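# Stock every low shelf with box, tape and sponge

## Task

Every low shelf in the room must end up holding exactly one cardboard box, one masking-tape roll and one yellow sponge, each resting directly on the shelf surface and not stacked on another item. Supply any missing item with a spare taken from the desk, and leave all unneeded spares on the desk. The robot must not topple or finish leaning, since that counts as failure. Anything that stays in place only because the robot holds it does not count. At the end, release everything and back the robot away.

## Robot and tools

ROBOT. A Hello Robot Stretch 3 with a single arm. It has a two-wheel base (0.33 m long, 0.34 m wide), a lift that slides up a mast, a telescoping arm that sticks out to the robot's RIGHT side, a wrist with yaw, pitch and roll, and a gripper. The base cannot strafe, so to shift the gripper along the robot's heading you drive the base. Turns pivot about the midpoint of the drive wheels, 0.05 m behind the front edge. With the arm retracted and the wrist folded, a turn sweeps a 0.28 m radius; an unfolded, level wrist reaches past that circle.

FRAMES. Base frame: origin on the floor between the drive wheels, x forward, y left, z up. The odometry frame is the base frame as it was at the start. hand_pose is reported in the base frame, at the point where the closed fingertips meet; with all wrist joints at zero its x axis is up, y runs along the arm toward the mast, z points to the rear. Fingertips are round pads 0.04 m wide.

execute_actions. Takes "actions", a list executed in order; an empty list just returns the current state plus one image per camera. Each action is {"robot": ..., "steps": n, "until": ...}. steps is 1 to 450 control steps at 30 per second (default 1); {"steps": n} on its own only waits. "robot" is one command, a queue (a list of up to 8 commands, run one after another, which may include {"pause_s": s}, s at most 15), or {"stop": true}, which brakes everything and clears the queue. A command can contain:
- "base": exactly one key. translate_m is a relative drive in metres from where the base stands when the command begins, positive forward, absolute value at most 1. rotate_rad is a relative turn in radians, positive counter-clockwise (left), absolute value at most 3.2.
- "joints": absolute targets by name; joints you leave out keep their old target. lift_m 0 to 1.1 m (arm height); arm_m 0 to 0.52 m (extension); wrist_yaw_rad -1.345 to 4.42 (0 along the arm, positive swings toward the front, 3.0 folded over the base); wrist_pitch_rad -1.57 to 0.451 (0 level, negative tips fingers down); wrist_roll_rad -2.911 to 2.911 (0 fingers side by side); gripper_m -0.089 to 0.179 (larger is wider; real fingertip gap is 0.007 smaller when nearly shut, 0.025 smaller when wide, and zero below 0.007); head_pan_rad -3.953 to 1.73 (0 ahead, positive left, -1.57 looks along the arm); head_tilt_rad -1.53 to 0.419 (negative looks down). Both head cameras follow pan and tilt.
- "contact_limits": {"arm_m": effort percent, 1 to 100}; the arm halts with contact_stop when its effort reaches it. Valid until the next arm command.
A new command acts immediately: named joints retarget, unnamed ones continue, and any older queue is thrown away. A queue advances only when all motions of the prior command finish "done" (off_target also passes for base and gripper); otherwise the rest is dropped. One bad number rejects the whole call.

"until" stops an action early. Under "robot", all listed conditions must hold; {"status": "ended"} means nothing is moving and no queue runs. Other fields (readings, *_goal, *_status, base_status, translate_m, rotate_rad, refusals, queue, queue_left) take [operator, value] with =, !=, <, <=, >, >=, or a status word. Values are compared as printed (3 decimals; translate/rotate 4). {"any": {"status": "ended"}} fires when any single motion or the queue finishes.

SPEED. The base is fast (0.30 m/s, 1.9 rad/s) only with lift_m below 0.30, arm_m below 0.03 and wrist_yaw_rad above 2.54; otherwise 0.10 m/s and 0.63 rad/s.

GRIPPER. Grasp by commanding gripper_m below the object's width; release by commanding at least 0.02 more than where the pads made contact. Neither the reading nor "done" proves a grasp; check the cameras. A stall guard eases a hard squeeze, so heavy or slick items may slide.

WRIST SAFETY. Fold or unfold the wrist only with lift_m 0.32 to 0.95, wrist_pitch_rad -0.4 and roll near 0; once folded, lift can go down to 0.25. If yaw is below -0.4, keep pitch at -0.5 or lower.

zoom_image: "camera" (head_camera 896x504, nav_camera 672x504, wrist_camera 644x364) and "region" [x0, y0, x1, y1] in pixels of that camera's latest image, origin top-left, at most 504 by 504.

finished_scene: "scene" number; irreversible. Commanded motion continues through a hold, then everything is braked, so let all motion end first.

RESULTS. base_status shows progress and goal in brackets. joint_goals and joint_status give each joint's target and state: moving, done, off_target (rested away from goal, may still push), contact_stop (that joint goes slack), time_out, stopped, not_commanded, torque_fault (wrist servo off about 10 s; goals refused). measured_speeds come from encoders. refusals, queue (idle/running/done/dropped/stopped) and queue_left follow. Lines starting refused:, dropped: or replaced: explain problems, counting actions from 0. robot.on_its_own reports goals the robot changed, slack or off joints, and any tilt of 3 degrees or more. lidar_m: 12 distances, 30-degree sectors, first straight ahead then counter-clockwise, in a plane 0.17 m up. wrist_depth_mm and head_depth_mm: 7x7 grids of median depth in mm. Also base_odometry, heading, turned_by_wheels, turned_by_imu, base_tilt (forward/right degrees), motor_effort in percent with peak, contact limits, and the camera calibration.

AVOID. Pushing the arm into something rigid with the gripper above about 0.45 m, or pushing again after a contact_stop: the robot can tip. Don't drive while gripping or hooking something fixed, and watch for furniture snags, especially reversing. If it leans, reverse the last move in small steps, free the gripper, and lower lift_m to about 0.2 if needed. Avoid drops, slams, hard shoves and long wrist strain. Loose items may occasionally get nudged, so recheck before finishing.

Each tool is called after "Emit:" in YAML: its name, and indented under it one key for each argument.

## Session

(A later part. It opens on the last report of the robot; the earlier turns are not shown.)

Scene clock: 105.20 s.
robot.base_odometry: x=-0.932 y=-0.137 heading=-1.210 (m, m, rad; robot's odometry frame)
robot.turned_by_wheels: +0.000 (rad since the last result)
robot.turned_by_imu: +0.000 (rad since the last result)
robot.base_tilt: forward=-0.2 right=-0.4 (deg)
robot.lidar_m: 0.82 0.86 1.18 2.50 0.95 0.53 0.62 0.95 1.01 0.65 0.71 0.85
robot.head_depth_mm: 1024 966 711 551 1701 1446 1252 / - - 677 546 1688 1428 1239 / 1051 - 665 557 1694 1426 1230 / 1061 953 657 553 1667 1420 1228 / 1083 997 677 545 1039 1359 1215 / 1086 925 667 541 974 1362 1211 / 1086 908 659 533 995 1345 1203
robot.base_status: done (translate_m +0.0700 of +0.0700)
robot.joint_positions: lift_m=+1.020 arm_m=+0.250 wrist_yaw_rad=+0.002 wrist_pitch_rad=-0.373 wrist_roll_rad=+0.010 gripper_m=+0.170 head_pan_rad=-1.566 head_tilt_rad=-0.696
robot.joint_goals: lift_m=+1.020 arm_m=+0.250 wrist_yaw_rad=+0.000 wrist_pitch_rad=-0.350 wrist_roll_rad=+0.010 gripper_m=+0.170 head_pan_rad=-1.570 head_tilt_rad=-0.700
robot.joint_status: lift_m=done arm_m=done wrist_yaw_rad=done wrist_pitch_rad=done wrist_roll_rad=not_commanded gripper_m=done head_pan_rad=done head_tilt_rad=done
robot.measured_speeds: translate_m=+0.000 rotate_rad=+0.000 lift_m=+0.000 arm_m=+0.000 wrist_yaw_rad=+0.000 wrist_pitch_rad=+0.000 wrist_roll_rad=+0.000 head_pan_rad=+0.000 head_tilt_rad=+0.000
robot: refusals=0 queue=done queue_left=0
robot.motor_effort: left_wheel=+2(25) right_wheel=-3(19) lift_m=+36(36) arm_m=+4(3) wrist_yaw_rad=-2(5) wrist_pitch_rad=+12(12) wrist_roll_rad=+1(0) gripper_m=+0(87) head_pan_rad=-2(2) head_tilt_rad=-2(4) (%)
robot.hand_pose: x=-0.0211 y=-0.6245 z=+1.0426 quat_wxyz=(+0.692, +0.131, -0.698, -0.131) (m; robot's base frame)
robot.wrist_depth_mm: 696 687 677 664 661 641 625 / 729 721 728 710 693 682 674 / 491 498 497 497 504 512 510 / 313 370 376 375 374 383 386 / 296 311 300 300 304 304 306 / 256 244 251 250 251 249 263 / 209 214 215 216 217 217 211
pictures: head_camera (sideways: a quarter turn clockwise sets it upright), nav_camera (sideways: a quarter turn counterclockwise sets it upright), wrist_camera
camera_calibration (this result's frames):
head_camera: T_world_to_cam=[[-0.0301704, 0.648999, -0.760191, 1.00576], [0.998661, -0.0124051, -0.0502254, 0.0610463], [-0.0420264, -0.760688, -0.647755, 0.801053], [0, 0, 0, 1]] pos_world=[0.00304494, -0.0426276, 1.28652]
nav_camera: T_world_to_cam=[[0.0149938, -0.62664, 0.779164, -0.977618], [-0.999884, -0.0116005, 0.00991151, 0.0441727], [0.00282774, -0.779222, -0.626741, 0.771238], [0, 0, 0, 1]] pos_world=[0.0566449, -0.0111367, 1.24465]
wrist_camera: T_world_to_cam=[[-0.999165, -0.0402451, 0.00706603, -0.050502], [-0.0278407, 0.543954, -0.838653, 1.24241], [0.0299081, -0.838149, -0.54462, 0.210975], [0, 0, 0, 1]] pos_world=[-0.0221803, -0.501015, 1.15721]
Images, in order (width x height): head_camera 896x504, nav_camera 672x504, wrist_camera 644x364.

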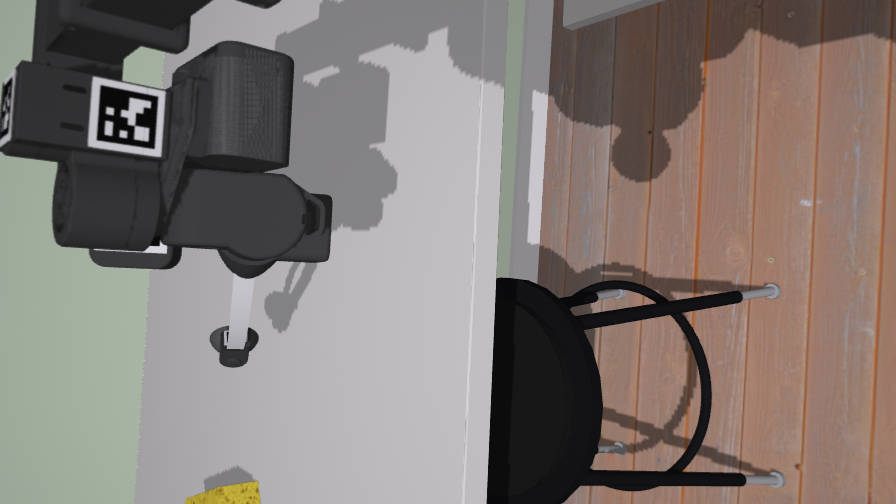

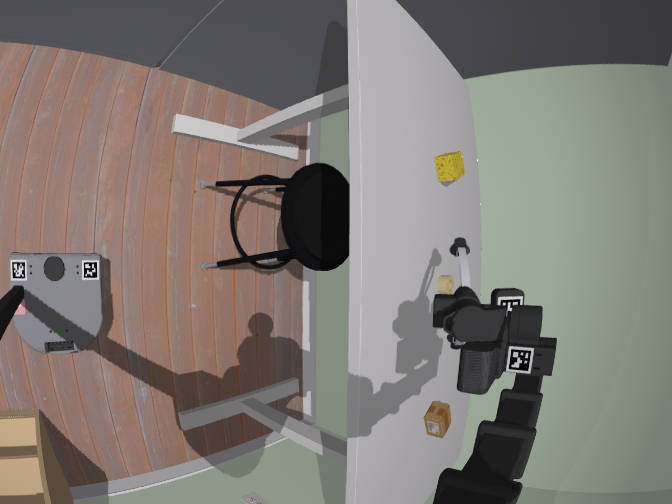

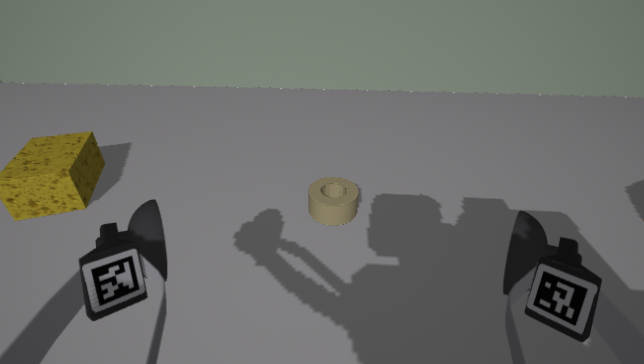

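Emit:
execute_actions:
  actions:
    - {"robot":[{"joints":{"arm_m":0.39}},{"joints":{"lift_m":0.952}},{"joints":{"gripper_m":0.01}},{"pause_s":0.5},{"joints":{"lift_m":1.02}},{"joints":{"arm_m":0}},{"base":{"rotate_rad":-1.57}},{"base":{"translate_m":-0.6},"joints":{"lift_m":0.78}}],"steps":450,"until":{"robot":{"status":"ended"}}}
    - {"steps":450,"until":{"robot":{"status":"ended"}}}

Scene clock: 132.13 s.
robot.base_odometry: x=-0.371 y=+0.075 heading=-2.780 (m, m, rad; robot's odometry frame)
robot.turned_by_wheels: -1.570 (rad since the last result)
robot.turned_by_imu: -1.572 (rad since the last result)
robot.base_tilt: forward=-0.2 right=-0.5 (deg)
robot.lidar_m: 1.25 1.17 0.86 0.83 0.87 1.20 1.90 0.92 0.54 0.62 0.67 1.31
robot.head_depth_mm: 766 853 970 1067 904 1031 1229 / 765 856 969 1055 894 1025 - / 765 861 977 1052 882 981 - / 766 860 978 1057 873 - - / 772 863 981 1060 870 1021 1166 / 771 863 976 1048 862 1044 1171 / 774 864 987 1038 854 1028 1160
robot.base_status: done (translate_m -0.6000 of -0.6000)
robot.joint_positions: lift_m=+0.780 arm_m=+0.000 wrist_yaw_rad=+0.002 wrist_pitch_rad=-0.372 wrist_roll_rad=+0.010 gripper_m=+0.011 head_pan_rad=-1.566 head_tilt_rad=-0.696
robot.joint_goals: lift_m=+0.780 arm_m=+0.000 wrist_yaw_rad=+0.000 wrist_pitch_rad=-0.350 wrist_roll_rad=+0.010 gripper_m=+0.010 head_pan_rad=-1.570 head_tilt_rad=-0.700
robot.joint_status: lift_m=done arm_m=done wrist_yaw_rad=done wrist_pitch_rad=done wrist_roll_rad=not_commanded gripper_m=done head_pan_rad=done head_tilt_rad=done
robot.measured_speeds: translate_m=+0.000 rotate_rad=+0.000 lift_m=+0.000 arm_m=+0.000 wrist_yaw_rad=+0.000 wrist_pitch_rad=+0.000 wrist_roll_rad=+0.000 head_pan_rad=+0.000 head_tilt_rad=+0.000
robot: refusals=0 queue=done queue_left=0
robot.motor_effort: left_wheel=+2(5) right_wheel=-3(8) lift_m=+22(39) arm_m=-4(4) wrist_yaw_rad=-2(3) wrist_pitch_rad=+11(12) wrist_roll_rad=+1(1) gripper_m=-15(92) head_pan_rad=-2(2) head_tilt_rad=-2(2) (%)
robot.hand_pose: x=-0.0211 y=-0.3752 z=+0.8034 quat_wxyz=(+0.692, +0.131, -0.698, -0.131) (m; robot's base frame)
robot.wrist_depth_mm: 606 603 592 578 572 567 552 / 674 642 636 638 634 600 593 / 732 707 680 670 666 662 647 / 774 552 524 564 559 563 532 / 436 446 462 175 464 445 452 / 460 638 641 155 522 390 389 / 547 595 588 593 557 605 598
pictures: head_camera (sideways: a quarter turn clockwise sets it upright), nav_camera (sideways: a quarter turn counterclockwise sets it upright), wrist_camera
camera_calibration (this result's frames):
head_camera: T_world_to_cam=[[-0.0301704, 0.648999, -0.760191, 1.00576], [0.998661, -0.0124051, -0.0502254, 0.0610463], [-0.0420264, -0.760689, -0.647755, 0.801052], [0, 0, 0, 1]] pos_world=[0.00304494, -0.0426276, 1.28652]
nav_camera: T_world_to_cam=[[0.0149938, -0.62664, 0.779164, -0.977618], [-0.999884, -0.0116005, 0.00991151, 0.0441727], [0.00282774, -0.779222, -0.626741, 0.771238], [0, 0, 0, 1]] pos_world=[0.0566449, -0.0111367, 1.24465]
wrist_camera: T_world_to_cam=[[-0.999169, -0.0401281, 0.00710205, -0.0387861], [-0.0277778, 0.543129, -0.83919, 0.906296], [0.0298177, -0.83869, -0.543793, 0.288856], [0, 0, 0, 1]] pos_world=[-0.022192, -0.251532, 0.917907]
Images, in order (width x height): head_camera 896x504, nav_camera 672x504, wrist_camera 644x364.

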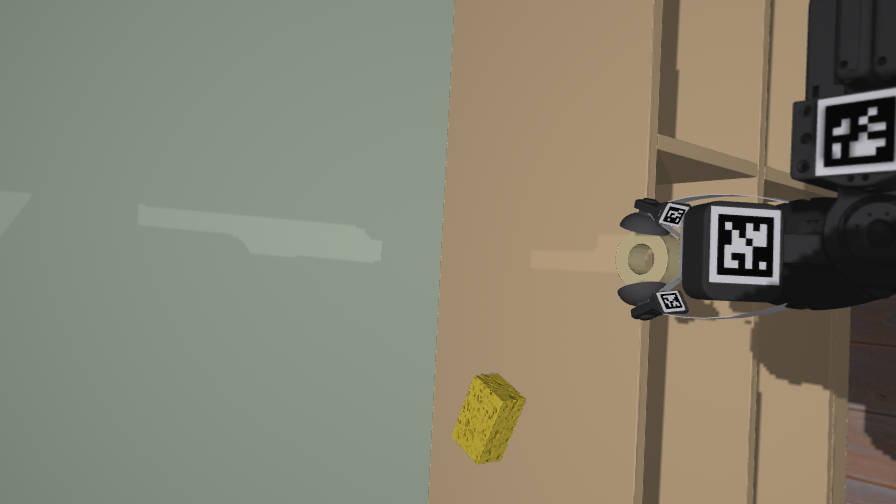

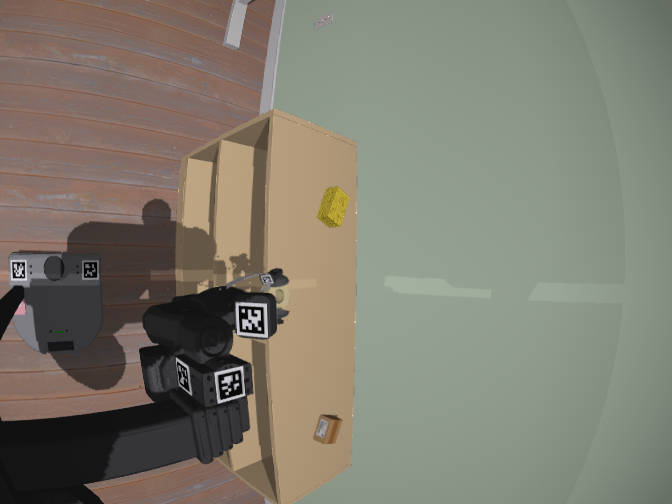

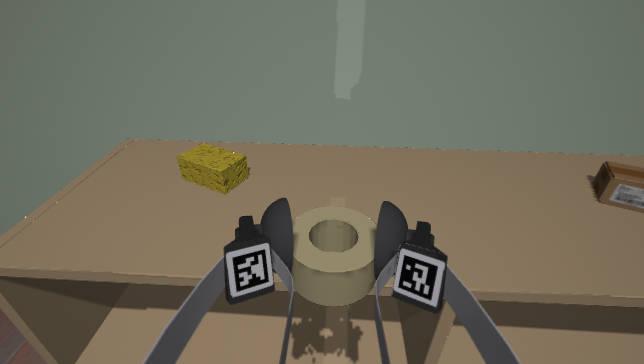

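Emit:
execute_actions:
  actions:
    - {"robot":[{"joints":{"arm_m":0.28}},{"joints":{"lift_m":0.617}},{"joints":{"gripper_m":0.1}},{"joints":{"lift_m":0.7}},{"joints":{"arm_m":0,"lift_m":1.04,"gripper_m":0.17}},{"base":{"translate_m":0.65}},{"base":{"rotate_rad":1.57}},{"base":{"translate_m":-0.15}}],"steps":450,"until":{"robot":{"status":"ended"}}}
    - {"steps":450,"until":{"robot":{"status":"ended"}}}
    - {"steps":450,"until":{"robot":{"status":"ended"}}}
    - {"robot":[{"base":{"rotate_rad":-0.25}},{"joints":{"arm_m":0.15}}],"steps":450,"until":{"robot":{"status":"ended"}}}

Scene clock: 167.00 s.
robot.base_odometry: x=-1.032 y=-0.014 heading=-1.460 (m, m, rad; robot's odometry frame)
robot.turned_by_wheels: +1.320 (rad since the last result)
robot.turned_by_imu: +1.324 (rad since the last result)
robot.base_tilt: forward=-0.2 right=-0.5 (deg)
robot.lidar_m: 0.97 0.97 1.15 2.56 0.89 0.42 0.43 0.76 0.87 1.20 0.62 0.74
robot.head_depth_mm: - - - 569 1526 1438 1232 / - - - 546 1288 1397 1232 / 1041 - - 537 1663 1421 1231 / 1039 905 - 533 1628 1417 1213 / 1045 948 653 529 1608 1408 1210 / 1022 927 664 524 1577 1387 1208 / 998 915 659 517 1522 1376 1175
robot.base_status: done (rotate_rad -0.2499 of -0.2500)
robot.joint_positions: lift_m=+1.040 arm_m=+0.150 wrist_yaw_rad=+0.002 wrist_pitch_rad=-0.372 wrist_roll_rad=+0.010 gripper_m=+0.170 head_pan_rad=-1.566 head_tilt_rad=-0.696
robot.joint_goals: lift_m=+1.040 arm_m=+0.150 wrist_yaw_rad=+0.000 wrist_pitch_rad=-0.350 wrist_roll_rad=+0.010 gripper_m=+0.170 head_pan_rad=-1.570 head_tilt_rad=-0.700
robot.joint_status: lift_m=done arm_m=done wrist_yaw_rad=done wrist_pitch_rad=done wrist_roll_rad=not_commanded gripper_m=done head_pan_rad=done head_tilt_rad=done
robot.measured_speeds: translate_m=+0.000 rotate_rad=+0.000 lift_m=+0.000 arm_m=+0.000 wrist_yaw_rad=+0.000 wrist_pitch_rad=+0.000 wrist_roll_rad=+0.000 head_pan_rad=+0.000 head_tilt_rad=+0.000
robot: refusals=0 queue=done queue_left=0
robot.motor_effort: left_wheel=+2(5) right_wheel=-3(9) lift_m=+36(40) arm_m=+4(7) wrist_yaw_rad=-2(2) wrist_pitch_rad=+12(12) wrist_roll_rad=+0(1) gripper_m=+0(88) head_pan_rad=-2(2) head_tilt_rad=-2(2) (%)
robot.hand_pose: x=-0.0211 y=-0.5246 z=+1.0628 quat_wxyz=(+0.692, +0.131, -0.698, -0.131) (m; robot's base frame)
robot.wrist_depth_mm: 629 663 681 730 755 772 607 / 683 715 738 773 800 825 611 / 534 535 547 545 554 552 581 / 406 406 413 375 393 421 420 / 327 341 328 328 335 336 334 / 283 265 277 277 277 274 291 / 229 235 238 238 237 240 233
pictures: head_camera (sideways: a quarter turn clockwise sets it upright), nav_camera (sideways: a quarter turn counterclockwise sets it upright), wrist_camera
camera_calibration (this result's frames):
head_camera: T_world_to_cam=[[-0.0301704, 0.648999, -0.760191, 1.00576], [0.998661, -0.0124051, -0.0502254, 0.0610463], [-0.0420264, -0.760688, -0.647755, 0.801052], [0, 0, 0, 1]] pos_world=[0.00304494, -0.0426276, 1.28652]
nav_camera: T_world_to_cam=[[0.0149938, -0.62664, 0.779164, -0.977618], [-0.999884, -0.0116005, 0.00991151, 0.0441727], [0.00282774, -0.779222, -0.626741, 0.771238], [0, 0, 0, 1]] pos_world=[0.0566449, -0.0111367, 1.24465]
wrist_camera: T_world_to_cam=[[-0.999171, -0.0400875, 0.00710222, -0.0466149], [-0.0277558, 0.54313, -0.83919, 1.20517], [0.0297835, -0.838691, -0.543793, 0.304547], [0, 0, 0, 1]] pos_world=[-0.0221963, -0.40101, 1.1773]
Images, in order (width x height): head_camera 896x504, nav_camera 672x504, wrist_camera 644x364.

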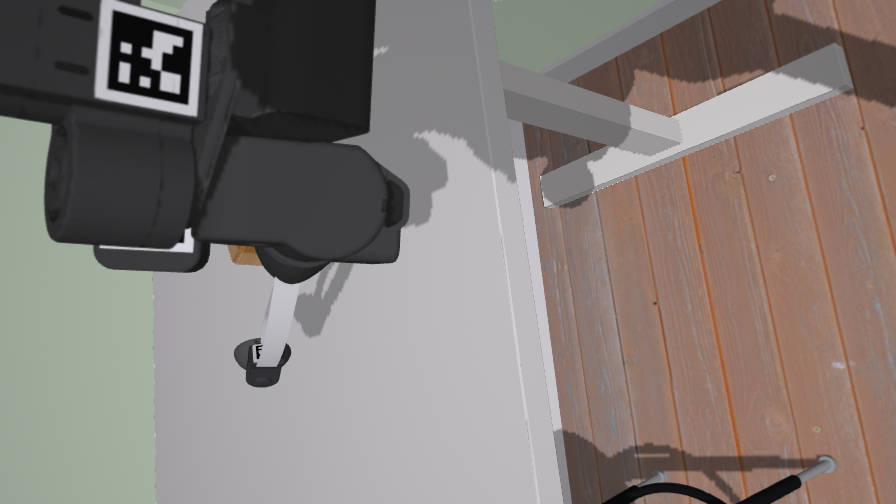

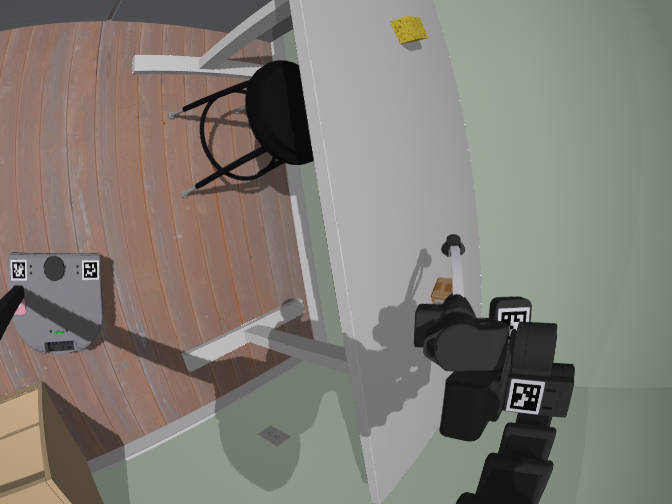

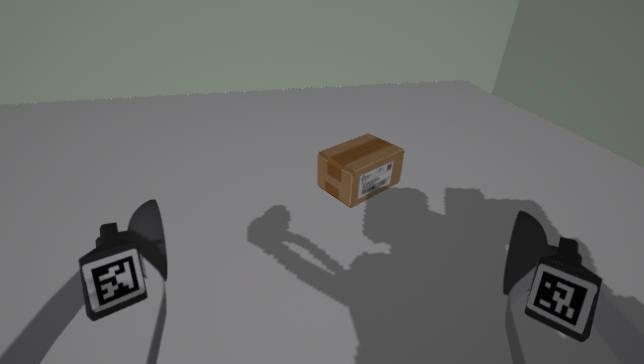

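Emit:
execute_actions:
  actions:
    - {"robot":[{"base":{"rotate_rad":-0.06},"joints":{"lift_m":1.07}},{"joints":{"arm_m":0.37}},{"joints":{"lift_m":0.96}},{"joints":{"gripper_m":0.03}},{"pause_s":0.5},{"joints":{"lift_m":1.04}}],"steps":450,"until":{"robot":{"status":"ended"}}}

Scene clock: 180.10 s.
robot.base_odometry: x=-1.032 y=-0.014 heading=-1.520 (m, m, rad; robot's odometry frame)
robot.turned_by_wheels: -0.060 (rad since the last result)
robot.turned_by_imu: -0.059 (rad since the last result)
robot.base_tilt: forward=-0.2 right=-0.6 (deg)
robot.lidar_m: 0.98 0.97 1.10 1.85 0.89 0.90 0.42 0.76 0.87 0.91 0.62 0.75
robot.head_depth_mm: - 1006 714 591 1425 1401 1244 / 1145 943 704 564 1596 1424 1230 / - 881 696 541 1586 1396 1239 / 1076 859 685 535 1646 1412 1225 / 1058 938 676 527 1624 1408 1218 / 1025 927 667 524 1555 1395 1211 / 998 910 657 519 1519 1375 1195
robot.base_status: done (rotate_rad -0.0599 of -0.0600)
robot.joint_positions: lift_m=+1.040 arm_m=+0.370 wrist_yaw_rad=+0.002 wrist_pitch_rad=-0.376 wrist_roll_rad=+0.010 gripper_m=+0.031 head_pan_rad=-1.566 head_tilt_rad=-0.696
robot.joint_goals: lift_m=+1.040 arm_m=+0.370 wrist_yaw_rad=+0.000 wrist_pitch_rad=-0.350 wrist_roll_rad=+0.010 gripper_m=+0.030 head_pan_rad=-1.570 head_tilt_rad=-0.700
robot.joint_status: lift_m=done arm_m=done wrist_yaw_rad=done wrist_pitch_rad=done wrist_roll_rad=not_commanded gripper_m=done head_pan_rad=done head_tilt_rad=done
robot.measured_speeds: translate_m=+0.000 rotate_rad=+0.000 lift_m=+0.000 arm_m=+0.000 wrist_yaw_rad=+0.000 wrist_pitch_rad=+0.000 wrist_roll_rad=+0.000 head_pan_rad=+0.000 head_tilt_rad=+0.000
robot: refusals=0 queue=done queue_left=0
robot.motor_effort: left_wheel=+2(5) right_wheel=-3(9) lift_m=+37(34) arm_m=+4(5) wrist_yaw_rad=-2(2) wrist_pitch_rad=+13(13) wrist_roll_rad=+1(1) gripper_m=-15(93) head_pan_rad=-2(2) head_tilt_rad=-2(2) (%)
robot.hand_pose: x=-0.0211 y=-0.7443 z=+1.0620 quat_wxyz=(+0.692, +0.132, -0.698, -0.132) (m; robot's base frame)
robot.wrist_depth_mm: 471 489 516 560 595 606 499 / 503 540 567 604 654 651 508 / 527 551 538 537 540 610 530 / 401 400 409 181 198 410 458 / 320 324 340 148 149 333 331 / 272 273 266 160 163 277 278 / 233 233 234 235 237 236 236
pictures: head_camera (sideways: a quarter turn clockwise sets it upright), nav_camera (sideways: a quarter turn counterclockwise sets it upright), wrist_camera
camera_calibration (this result's frames):
head_camera: T_world_to_cam=[[-0.0301705, 0.648999, -0.760191, 1.00576], [0.998661, -0.0124049, -0.0502254, 0.0610463], [-0.0420263, -0.760689, -0.647755, 0.801052], [0, 0, 0, 1]] pos_world=[0.00304495, -0.0426276, 1.28652]
nav_camera: T_world_to_cam=[[0.0149939, -0.62664, 0.779164, -0.977618], [-0.999884, -0.0116007, 0.00991151, 0.0441727], [0.00282792, -0.779222, -0.626741, 0.771238], [0, 0, 0, 1]] pos_world=[0.0566449, -0.0111367, 1.24465]
wrist_camera: T_world_to_cam=[[-0.999171, -0.0401046, 0.00697037, -0.0552876], [-0.0277558, 0.545977, -0.83734, 1.32392], [0.0297756, -0.83684, -0.546637, 0.124319], [0, 0, 0, 1]] pos_world=[-0.0221971, -0.621012, 1.17691]
Images, in order (width x height): head_camera 896x504, nav_camera 672x504, wrist_camera 644x364.

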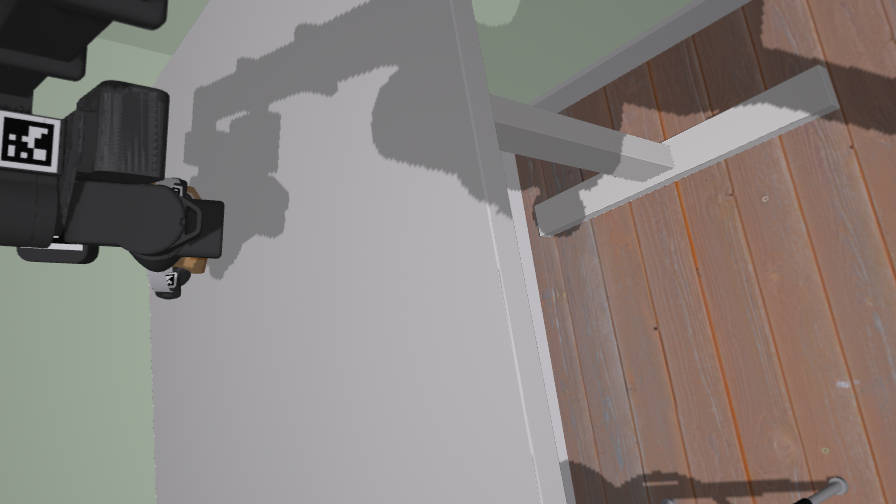

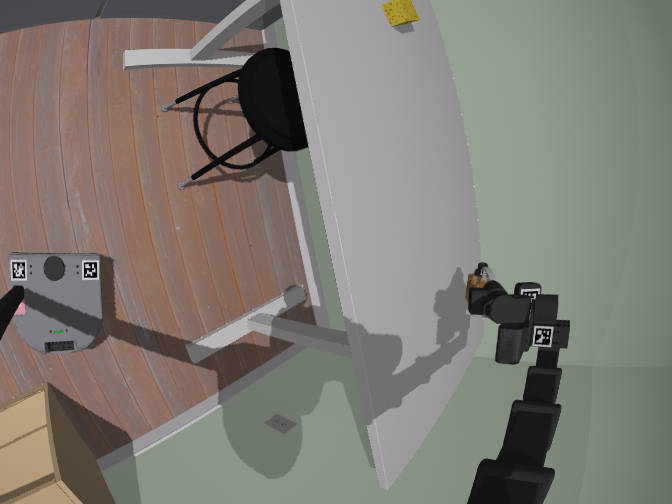

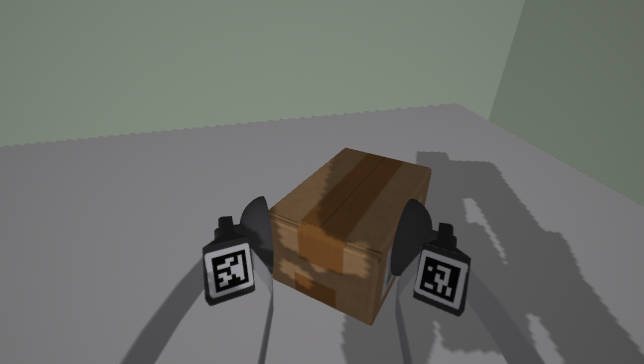

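Emit:
execute_actions:
  actions:
    - {"robot":[{"joints":{"arm_m":0}},{"base":{"rotate_rad":0.31}},{"base":{"translate_m":0.3}},{"base":{"rotate_rad":1.57}},{"joints":{"lift_m":0.8,"wrist_pitch_rad":-0.4}},{"joints":{"wrist_yaw_rad":2.65}},{"joints":{"lift_m":0.29}},{"base":{"translate_m":1.0}}],"steps":450,"until":{"robot":{"status":"ended"}}}
    - {"steps":450,"until":{"robot":{"status":"ended"}}}
    - {"steps":450,"until":{"robot":{"status":"ended"}}}
    - {"robot":[{"base":{"translate_m":0.97}},{"base":{"rotate_rad":-1.57}},{"base":{"translate_m":1.0}},{"base":{"translate_m":1.0}},{"base":{"translate_m":0.45}},{"base":{"rotate_rad":-1.57}},{"base":{"translate_m":1.0}},{"base":{"translate_m":1.0}}],"steps":450,"until":{"robot":{"status":"ended"}}}
    - {"steps":450,"until":{"robot":{"status":"ended"}}}
    - {"steps":450,"until":{"robot":{"status":"ended"}}}
    - {"robot":[{"base":{"translate_m":0.15}},{"base":{"rotate_rad":1.57}},{"joints":{"lift_m":0.78}},{"joints":{"wrist_yaw_rad":0}},{"joints":{"wrist_pitch_rad":-0.35}}],"steps":450,"until":{"robot":{"status":"ended"}}}

Scene clock: 262.83 s.
robot.base_odometry: x=-0.228 y=-2.654 heading=-1.210 (m, m, rad; robot's odometry frame)
robot.turned_by_wheels: +0.310 (rad since the last result)
robot.turned_by_imu: +0.321 (rad since the last result)
robot.base_tilt: forward=-0.2 right=-0.6 (deg)
robot.lidar_m: 1.24 1.08 1.53 2.34 2.17 1.55 1.34 1.17 0.75 0.79 0.68 1.28
robot.head_depth_mm: 909 1011 1155 1035 985 1187 1297 / 914 1018 1155 1096 1149 1269 - / 915 1021 1161 1085 960 1282 - / 918 1024 1174 1074 907 - - / 918 1024 1166 1060 1121 1283 1215 / 921 1032 1174 1054 1097 1262 1212 / 922 1030 1169 1371 1540 1384 1201
robot.base_status: done (rotate_rad +1.5699 of +1.5700)
robot.joint_positions: lift_m=+0.780 arm_m=+0.000 wrist_yaw_rad=+0.003 wrist_pitch_rad=-0.386 wrist_roll_rad=+0.010 gripper_m=+0.031 head_pan_rad=-1.566 head_tilt_rad=-0.696
robot.joint_goals: lift_m=+0.780 arm_m=+0.000 wrist_yaw_rad=+0.000 wrist_pitch_rad=-0.350 wrist_roll_rad=+0.010 gripper_m=+0.030 head_pan_rad=-1.570 head_tilt_rad=-0.700
robot.joint_status: lift_m=done arm_m=done wrist_yaw_rad=done wrist_pitch_rad=done wrist_roll_rad=not_commanded gripper_m=done head_pan_rad=done head_tilt_rad=done
robot.measured_speeds: translate_m=+0.000 rotate_rad=+0.000 lift_m=+0.000 arm_m=+0.000 wrist_yaw_rad=+0.000 wrist_pitch_rad=+0.000 wrist_roll_rad=+0.000 head_pan_rad=+0.000 head_tilt_rad=+0.000
robot: refusals=0 queue=done queue_left=0
robot.motor_effort: left_wheel=-2(9) right_wheel=+4(14) lift_m=+37(37) arm_m=-4(2) wrist_yaw_rad=-4(11) wrist_pitch_rad=+19(21) wrist_roll_rad=+1(1) gripper_m=-15(15) head_pan_rad=-2(2) head_tilt_rad=-2(2) (%)
robot.hand_pose: x=-0.0208 y=-0.3735 z=+0.7995 quat_wxyz=(+0.691, +0.136, -0.697, -0.136) (m; robot's base frame)
robot.wrist_depth_mm: 750 752 716 715 702 694 683 / 820 815 806 785 773 744 750 / 922 928 850 706 723 703 707 / - - 538 181 197 545 547 / - - 554 149 149 612 516 / - - 666 160 162 617 677 / 926 921 856 846 854 739 800
pictures: head_camera (sideways: a quarter turn clockwise sets it upright), nav_camera (sideways: a quarter turn counterclockwise sets it upright), wrist_camera
camera_calibration (this result's frames):
head_camera: T_world_to_cam=[[-0.0301705, 0.648999, -0.760191, 1.00576], [0.998661, -0.012405, -0.0502254, 0.0610463], [-0.0420264, -0.760688, -0.647755, 0.801053], [0, 0, 0, 1]] pos_world=[0.00304495, -0.0426276, 1.28652]
nav_camera: T_world_to_cam=[[0.0149939, -0.62664, 0.779164, -0.977618], [-0.999884, -0.0116006, 0.00991151, 0.0441727], [0.00282783, -0.779222, -0.626741, 0.771238], [0, 0, 0, 1]] pos_world=[0.0566449, -0.0111367, 1.24465]
wrist_camera: T_world_to_cam=[[-0.999111, -0.0416415, 0.00655461, -0.0384971], [-0.028584, 0.554957, -0.831388, 0.900295], [0.0309827, -0.830836, -0.555654, 0.300575], [0, 0, 0, 1]] pos_world=[-0.0220414, -0.251499, 0.915762]
Images, in order (width x height): head_camera 896x504, nav_camera 672x504, wrist_camera 644x364.

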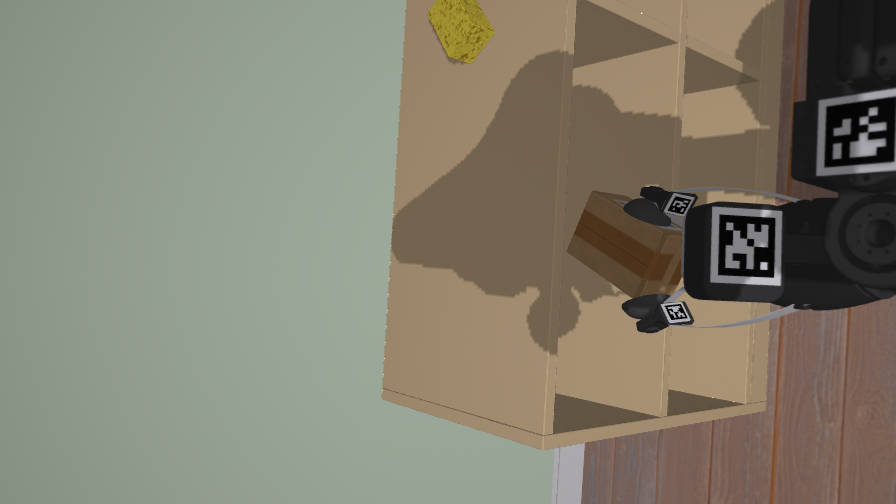

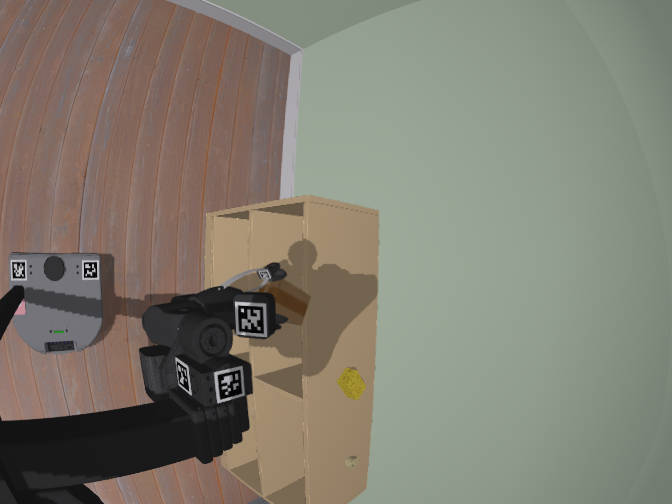

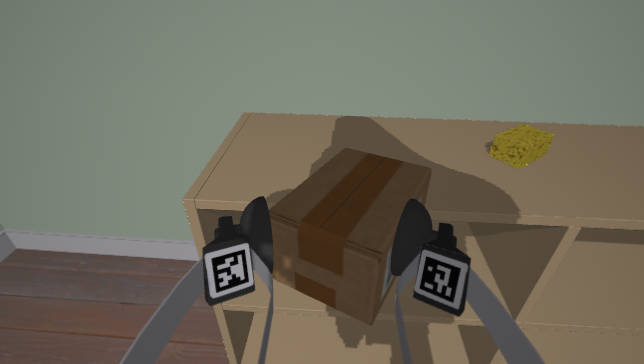

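Emit:
execute_actions:
  actions:
    - {"robot":[{"joints":{"arm_m":0.4}},{"joints":{"lift_m":0.63}},{"joints":{"gripper_m":0.15}},{"joints":{"lift_m":0.74}},{"joints":{"arm_m":0}}],"steps":450,"until":{"robot":{"status":"ended"}}}

Scene clock: 278.33 s.
robot.base_odometry: x=-0.228 y=-2.654 heading=-1.210 (m, m, rad; robot's odometry frame)
robot.turned_by_wheels: +0.000 (rad since the last result)
robot.turned_by_imu: +0.001 (rad since the last result)
robot.base_tilt: forward=-0.2 right=-0.5 (deg)
robot.lidar_m: 1.24 1.08 1.53 2.34 2.17 1.54 1.34 1.17 0.75 0.79 0.68 1.28
robot.head_depth_mm: 910 1012 1156 1042 981 1189 1262 / 908 1018 1151 1098 1154 1266 1282 / 918 1022 1160 1084 1145 1273 1274 / 919 1026 1163 1023 1129 1213 - / 921 1029 1162 1059 1124 1262 1212 / 922 1025 1167 1046 1097 1259 1204 / 922 1038 1171 1357 1529 1384 1200
robot.base_status: done (rotate_rad +1.5699 of +1.5700)
robot.joint_positions: lift_m=+0.740 arm_m=+0.000 wrist_yaw_rad=+0.002 wrist_pitch_rad=-0.374 wrist_roll_rad=+0.010 gripper_m=+0.150 head_pan_rad=-1.566 head_tilt_rad=-0.696
robot.joint_goals: lift_m=+0.740 arm_m=+0.000 wrist_yaw_rad=+0.000 wrist_pitch_rad=-0.350 wrist_roll_rad=+0.010 gripper_m=+0.150 head_pan_rad=-1.570 head_tilt_rad=-0.700
robot.joint_status: lift_m=done arm_m=done wrist_yaw_rad=done wrist_pitch_rad=done wrist_roll_rad=not_commanded gripper_m=done head_pan_rad=done head_tilt_rad=done
robot.measured_speeds: translate_m=+0.000 rotate_rad=+0.000 lift_m=+0.000 arm_m=+0.000 wrist_yaw_rad=+0.000 wrist_pitch_rad=+0.000 wrist_roll_rad=+0.000 head_pan_rad=+0.000 head_tilt_rad=+0.000
robot: refusals=0 queue=done queue_left=0
robot.motor_effort: left_wheel=-2(2) right_wheel=+4(4) lift_m=+36(39) arm_m=-4(5) wrist_yaw_rad=-2(4) wrist_pitch_rad=+12(19) wrist_roll_rad=+0(1) gripper_m=+0(86) head_pan_rad=-2(2) head_tilt_rad=-2(2) (%)
robot.hand_pose: x=-0.0211 y=-0.3750 z=+0.7625 quat_wxyz=(+0.692, +0.131, -0.698, -0.132) (m; robot's base frame)
robot.wrist_depth_mm: 775 766 731 720 718 702 686 / 809 821 794 773 786 766 730 / 912 886 683 577 635 581 654 / - - 510 508 491 492 501 / - - 683 762 765 715 713 / - - 649 638 639 621 652 / 874 891 831 824 810 770 809
pictures: head_camera (sideways: a quarter turn clockwise sets it upright), nav_camera (sideways: a quarter turn counterclockwise sets it upright), wrist_camera
camera_calibration (this result's frames):
head_camera: T_world_to_cam=[[-0.0301704, 0.648999, -0.760191, 1.00576], [0.998661, -0.0124051, -0.0502254, 0.0610463], [-0.0420264, -0.760689, -0.647755, 0.801052], [0, 0, 0, 1]] pos_world=[0.00304494, -0.0426276, 1.28652]
nav_camera: T_world_to_cam=[[0.0149938, -0.62664, 0.779164, -0.977618], [-0.999884, -0.0116005, 0.00991151, 0.0441727], [0.00282774, -0.779222, -0.626741, 0.771238], [0, 0, 0, 1]] pos_world=[0.0566449, -0.0111367, 1.24465]
wrist_camera: T_world_to_cam=[[-0.999169, -0.0401362, 0.00704873, -0.0384523], [-0.0277793, 0.544305, -0.838428, 0.871733], [0.0298147, -0.837927, -0.544967, 0.267918], [0, 0, 0, 1]] pos_world=[-0.0221922, -0.251536, 0.877163]
Images, in order (width x height): head_camera 896x504, nav_camera 672x504, wrist_camera 644x364.

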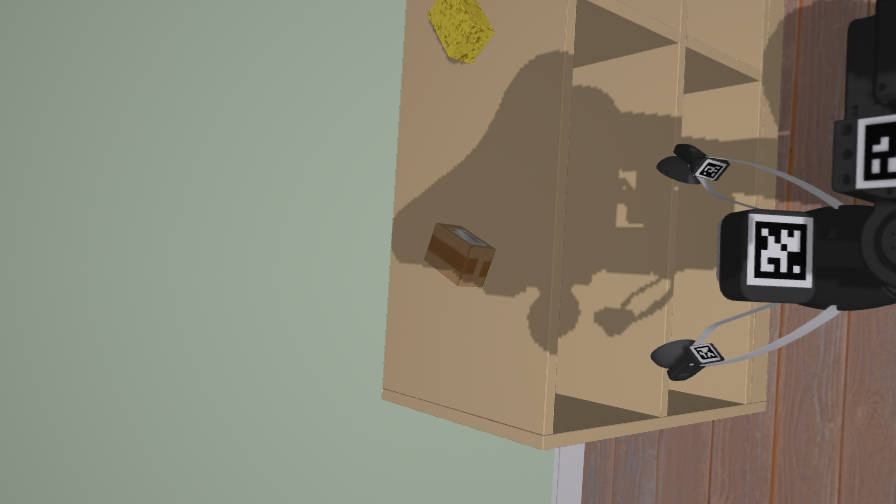

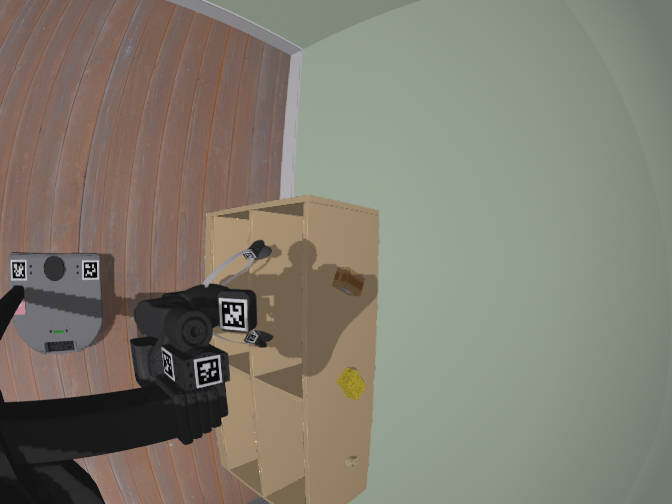

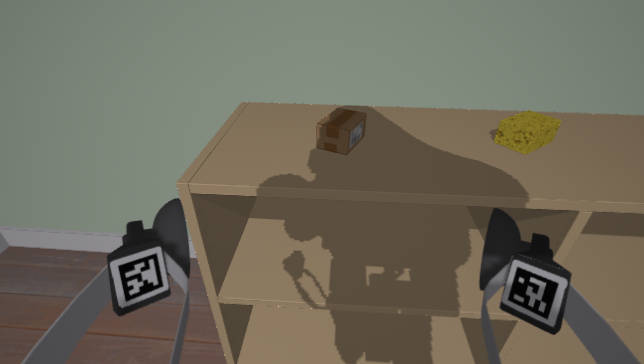

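Emit:
finished_scene:
  scene: 2

The scene is finished: the task was done.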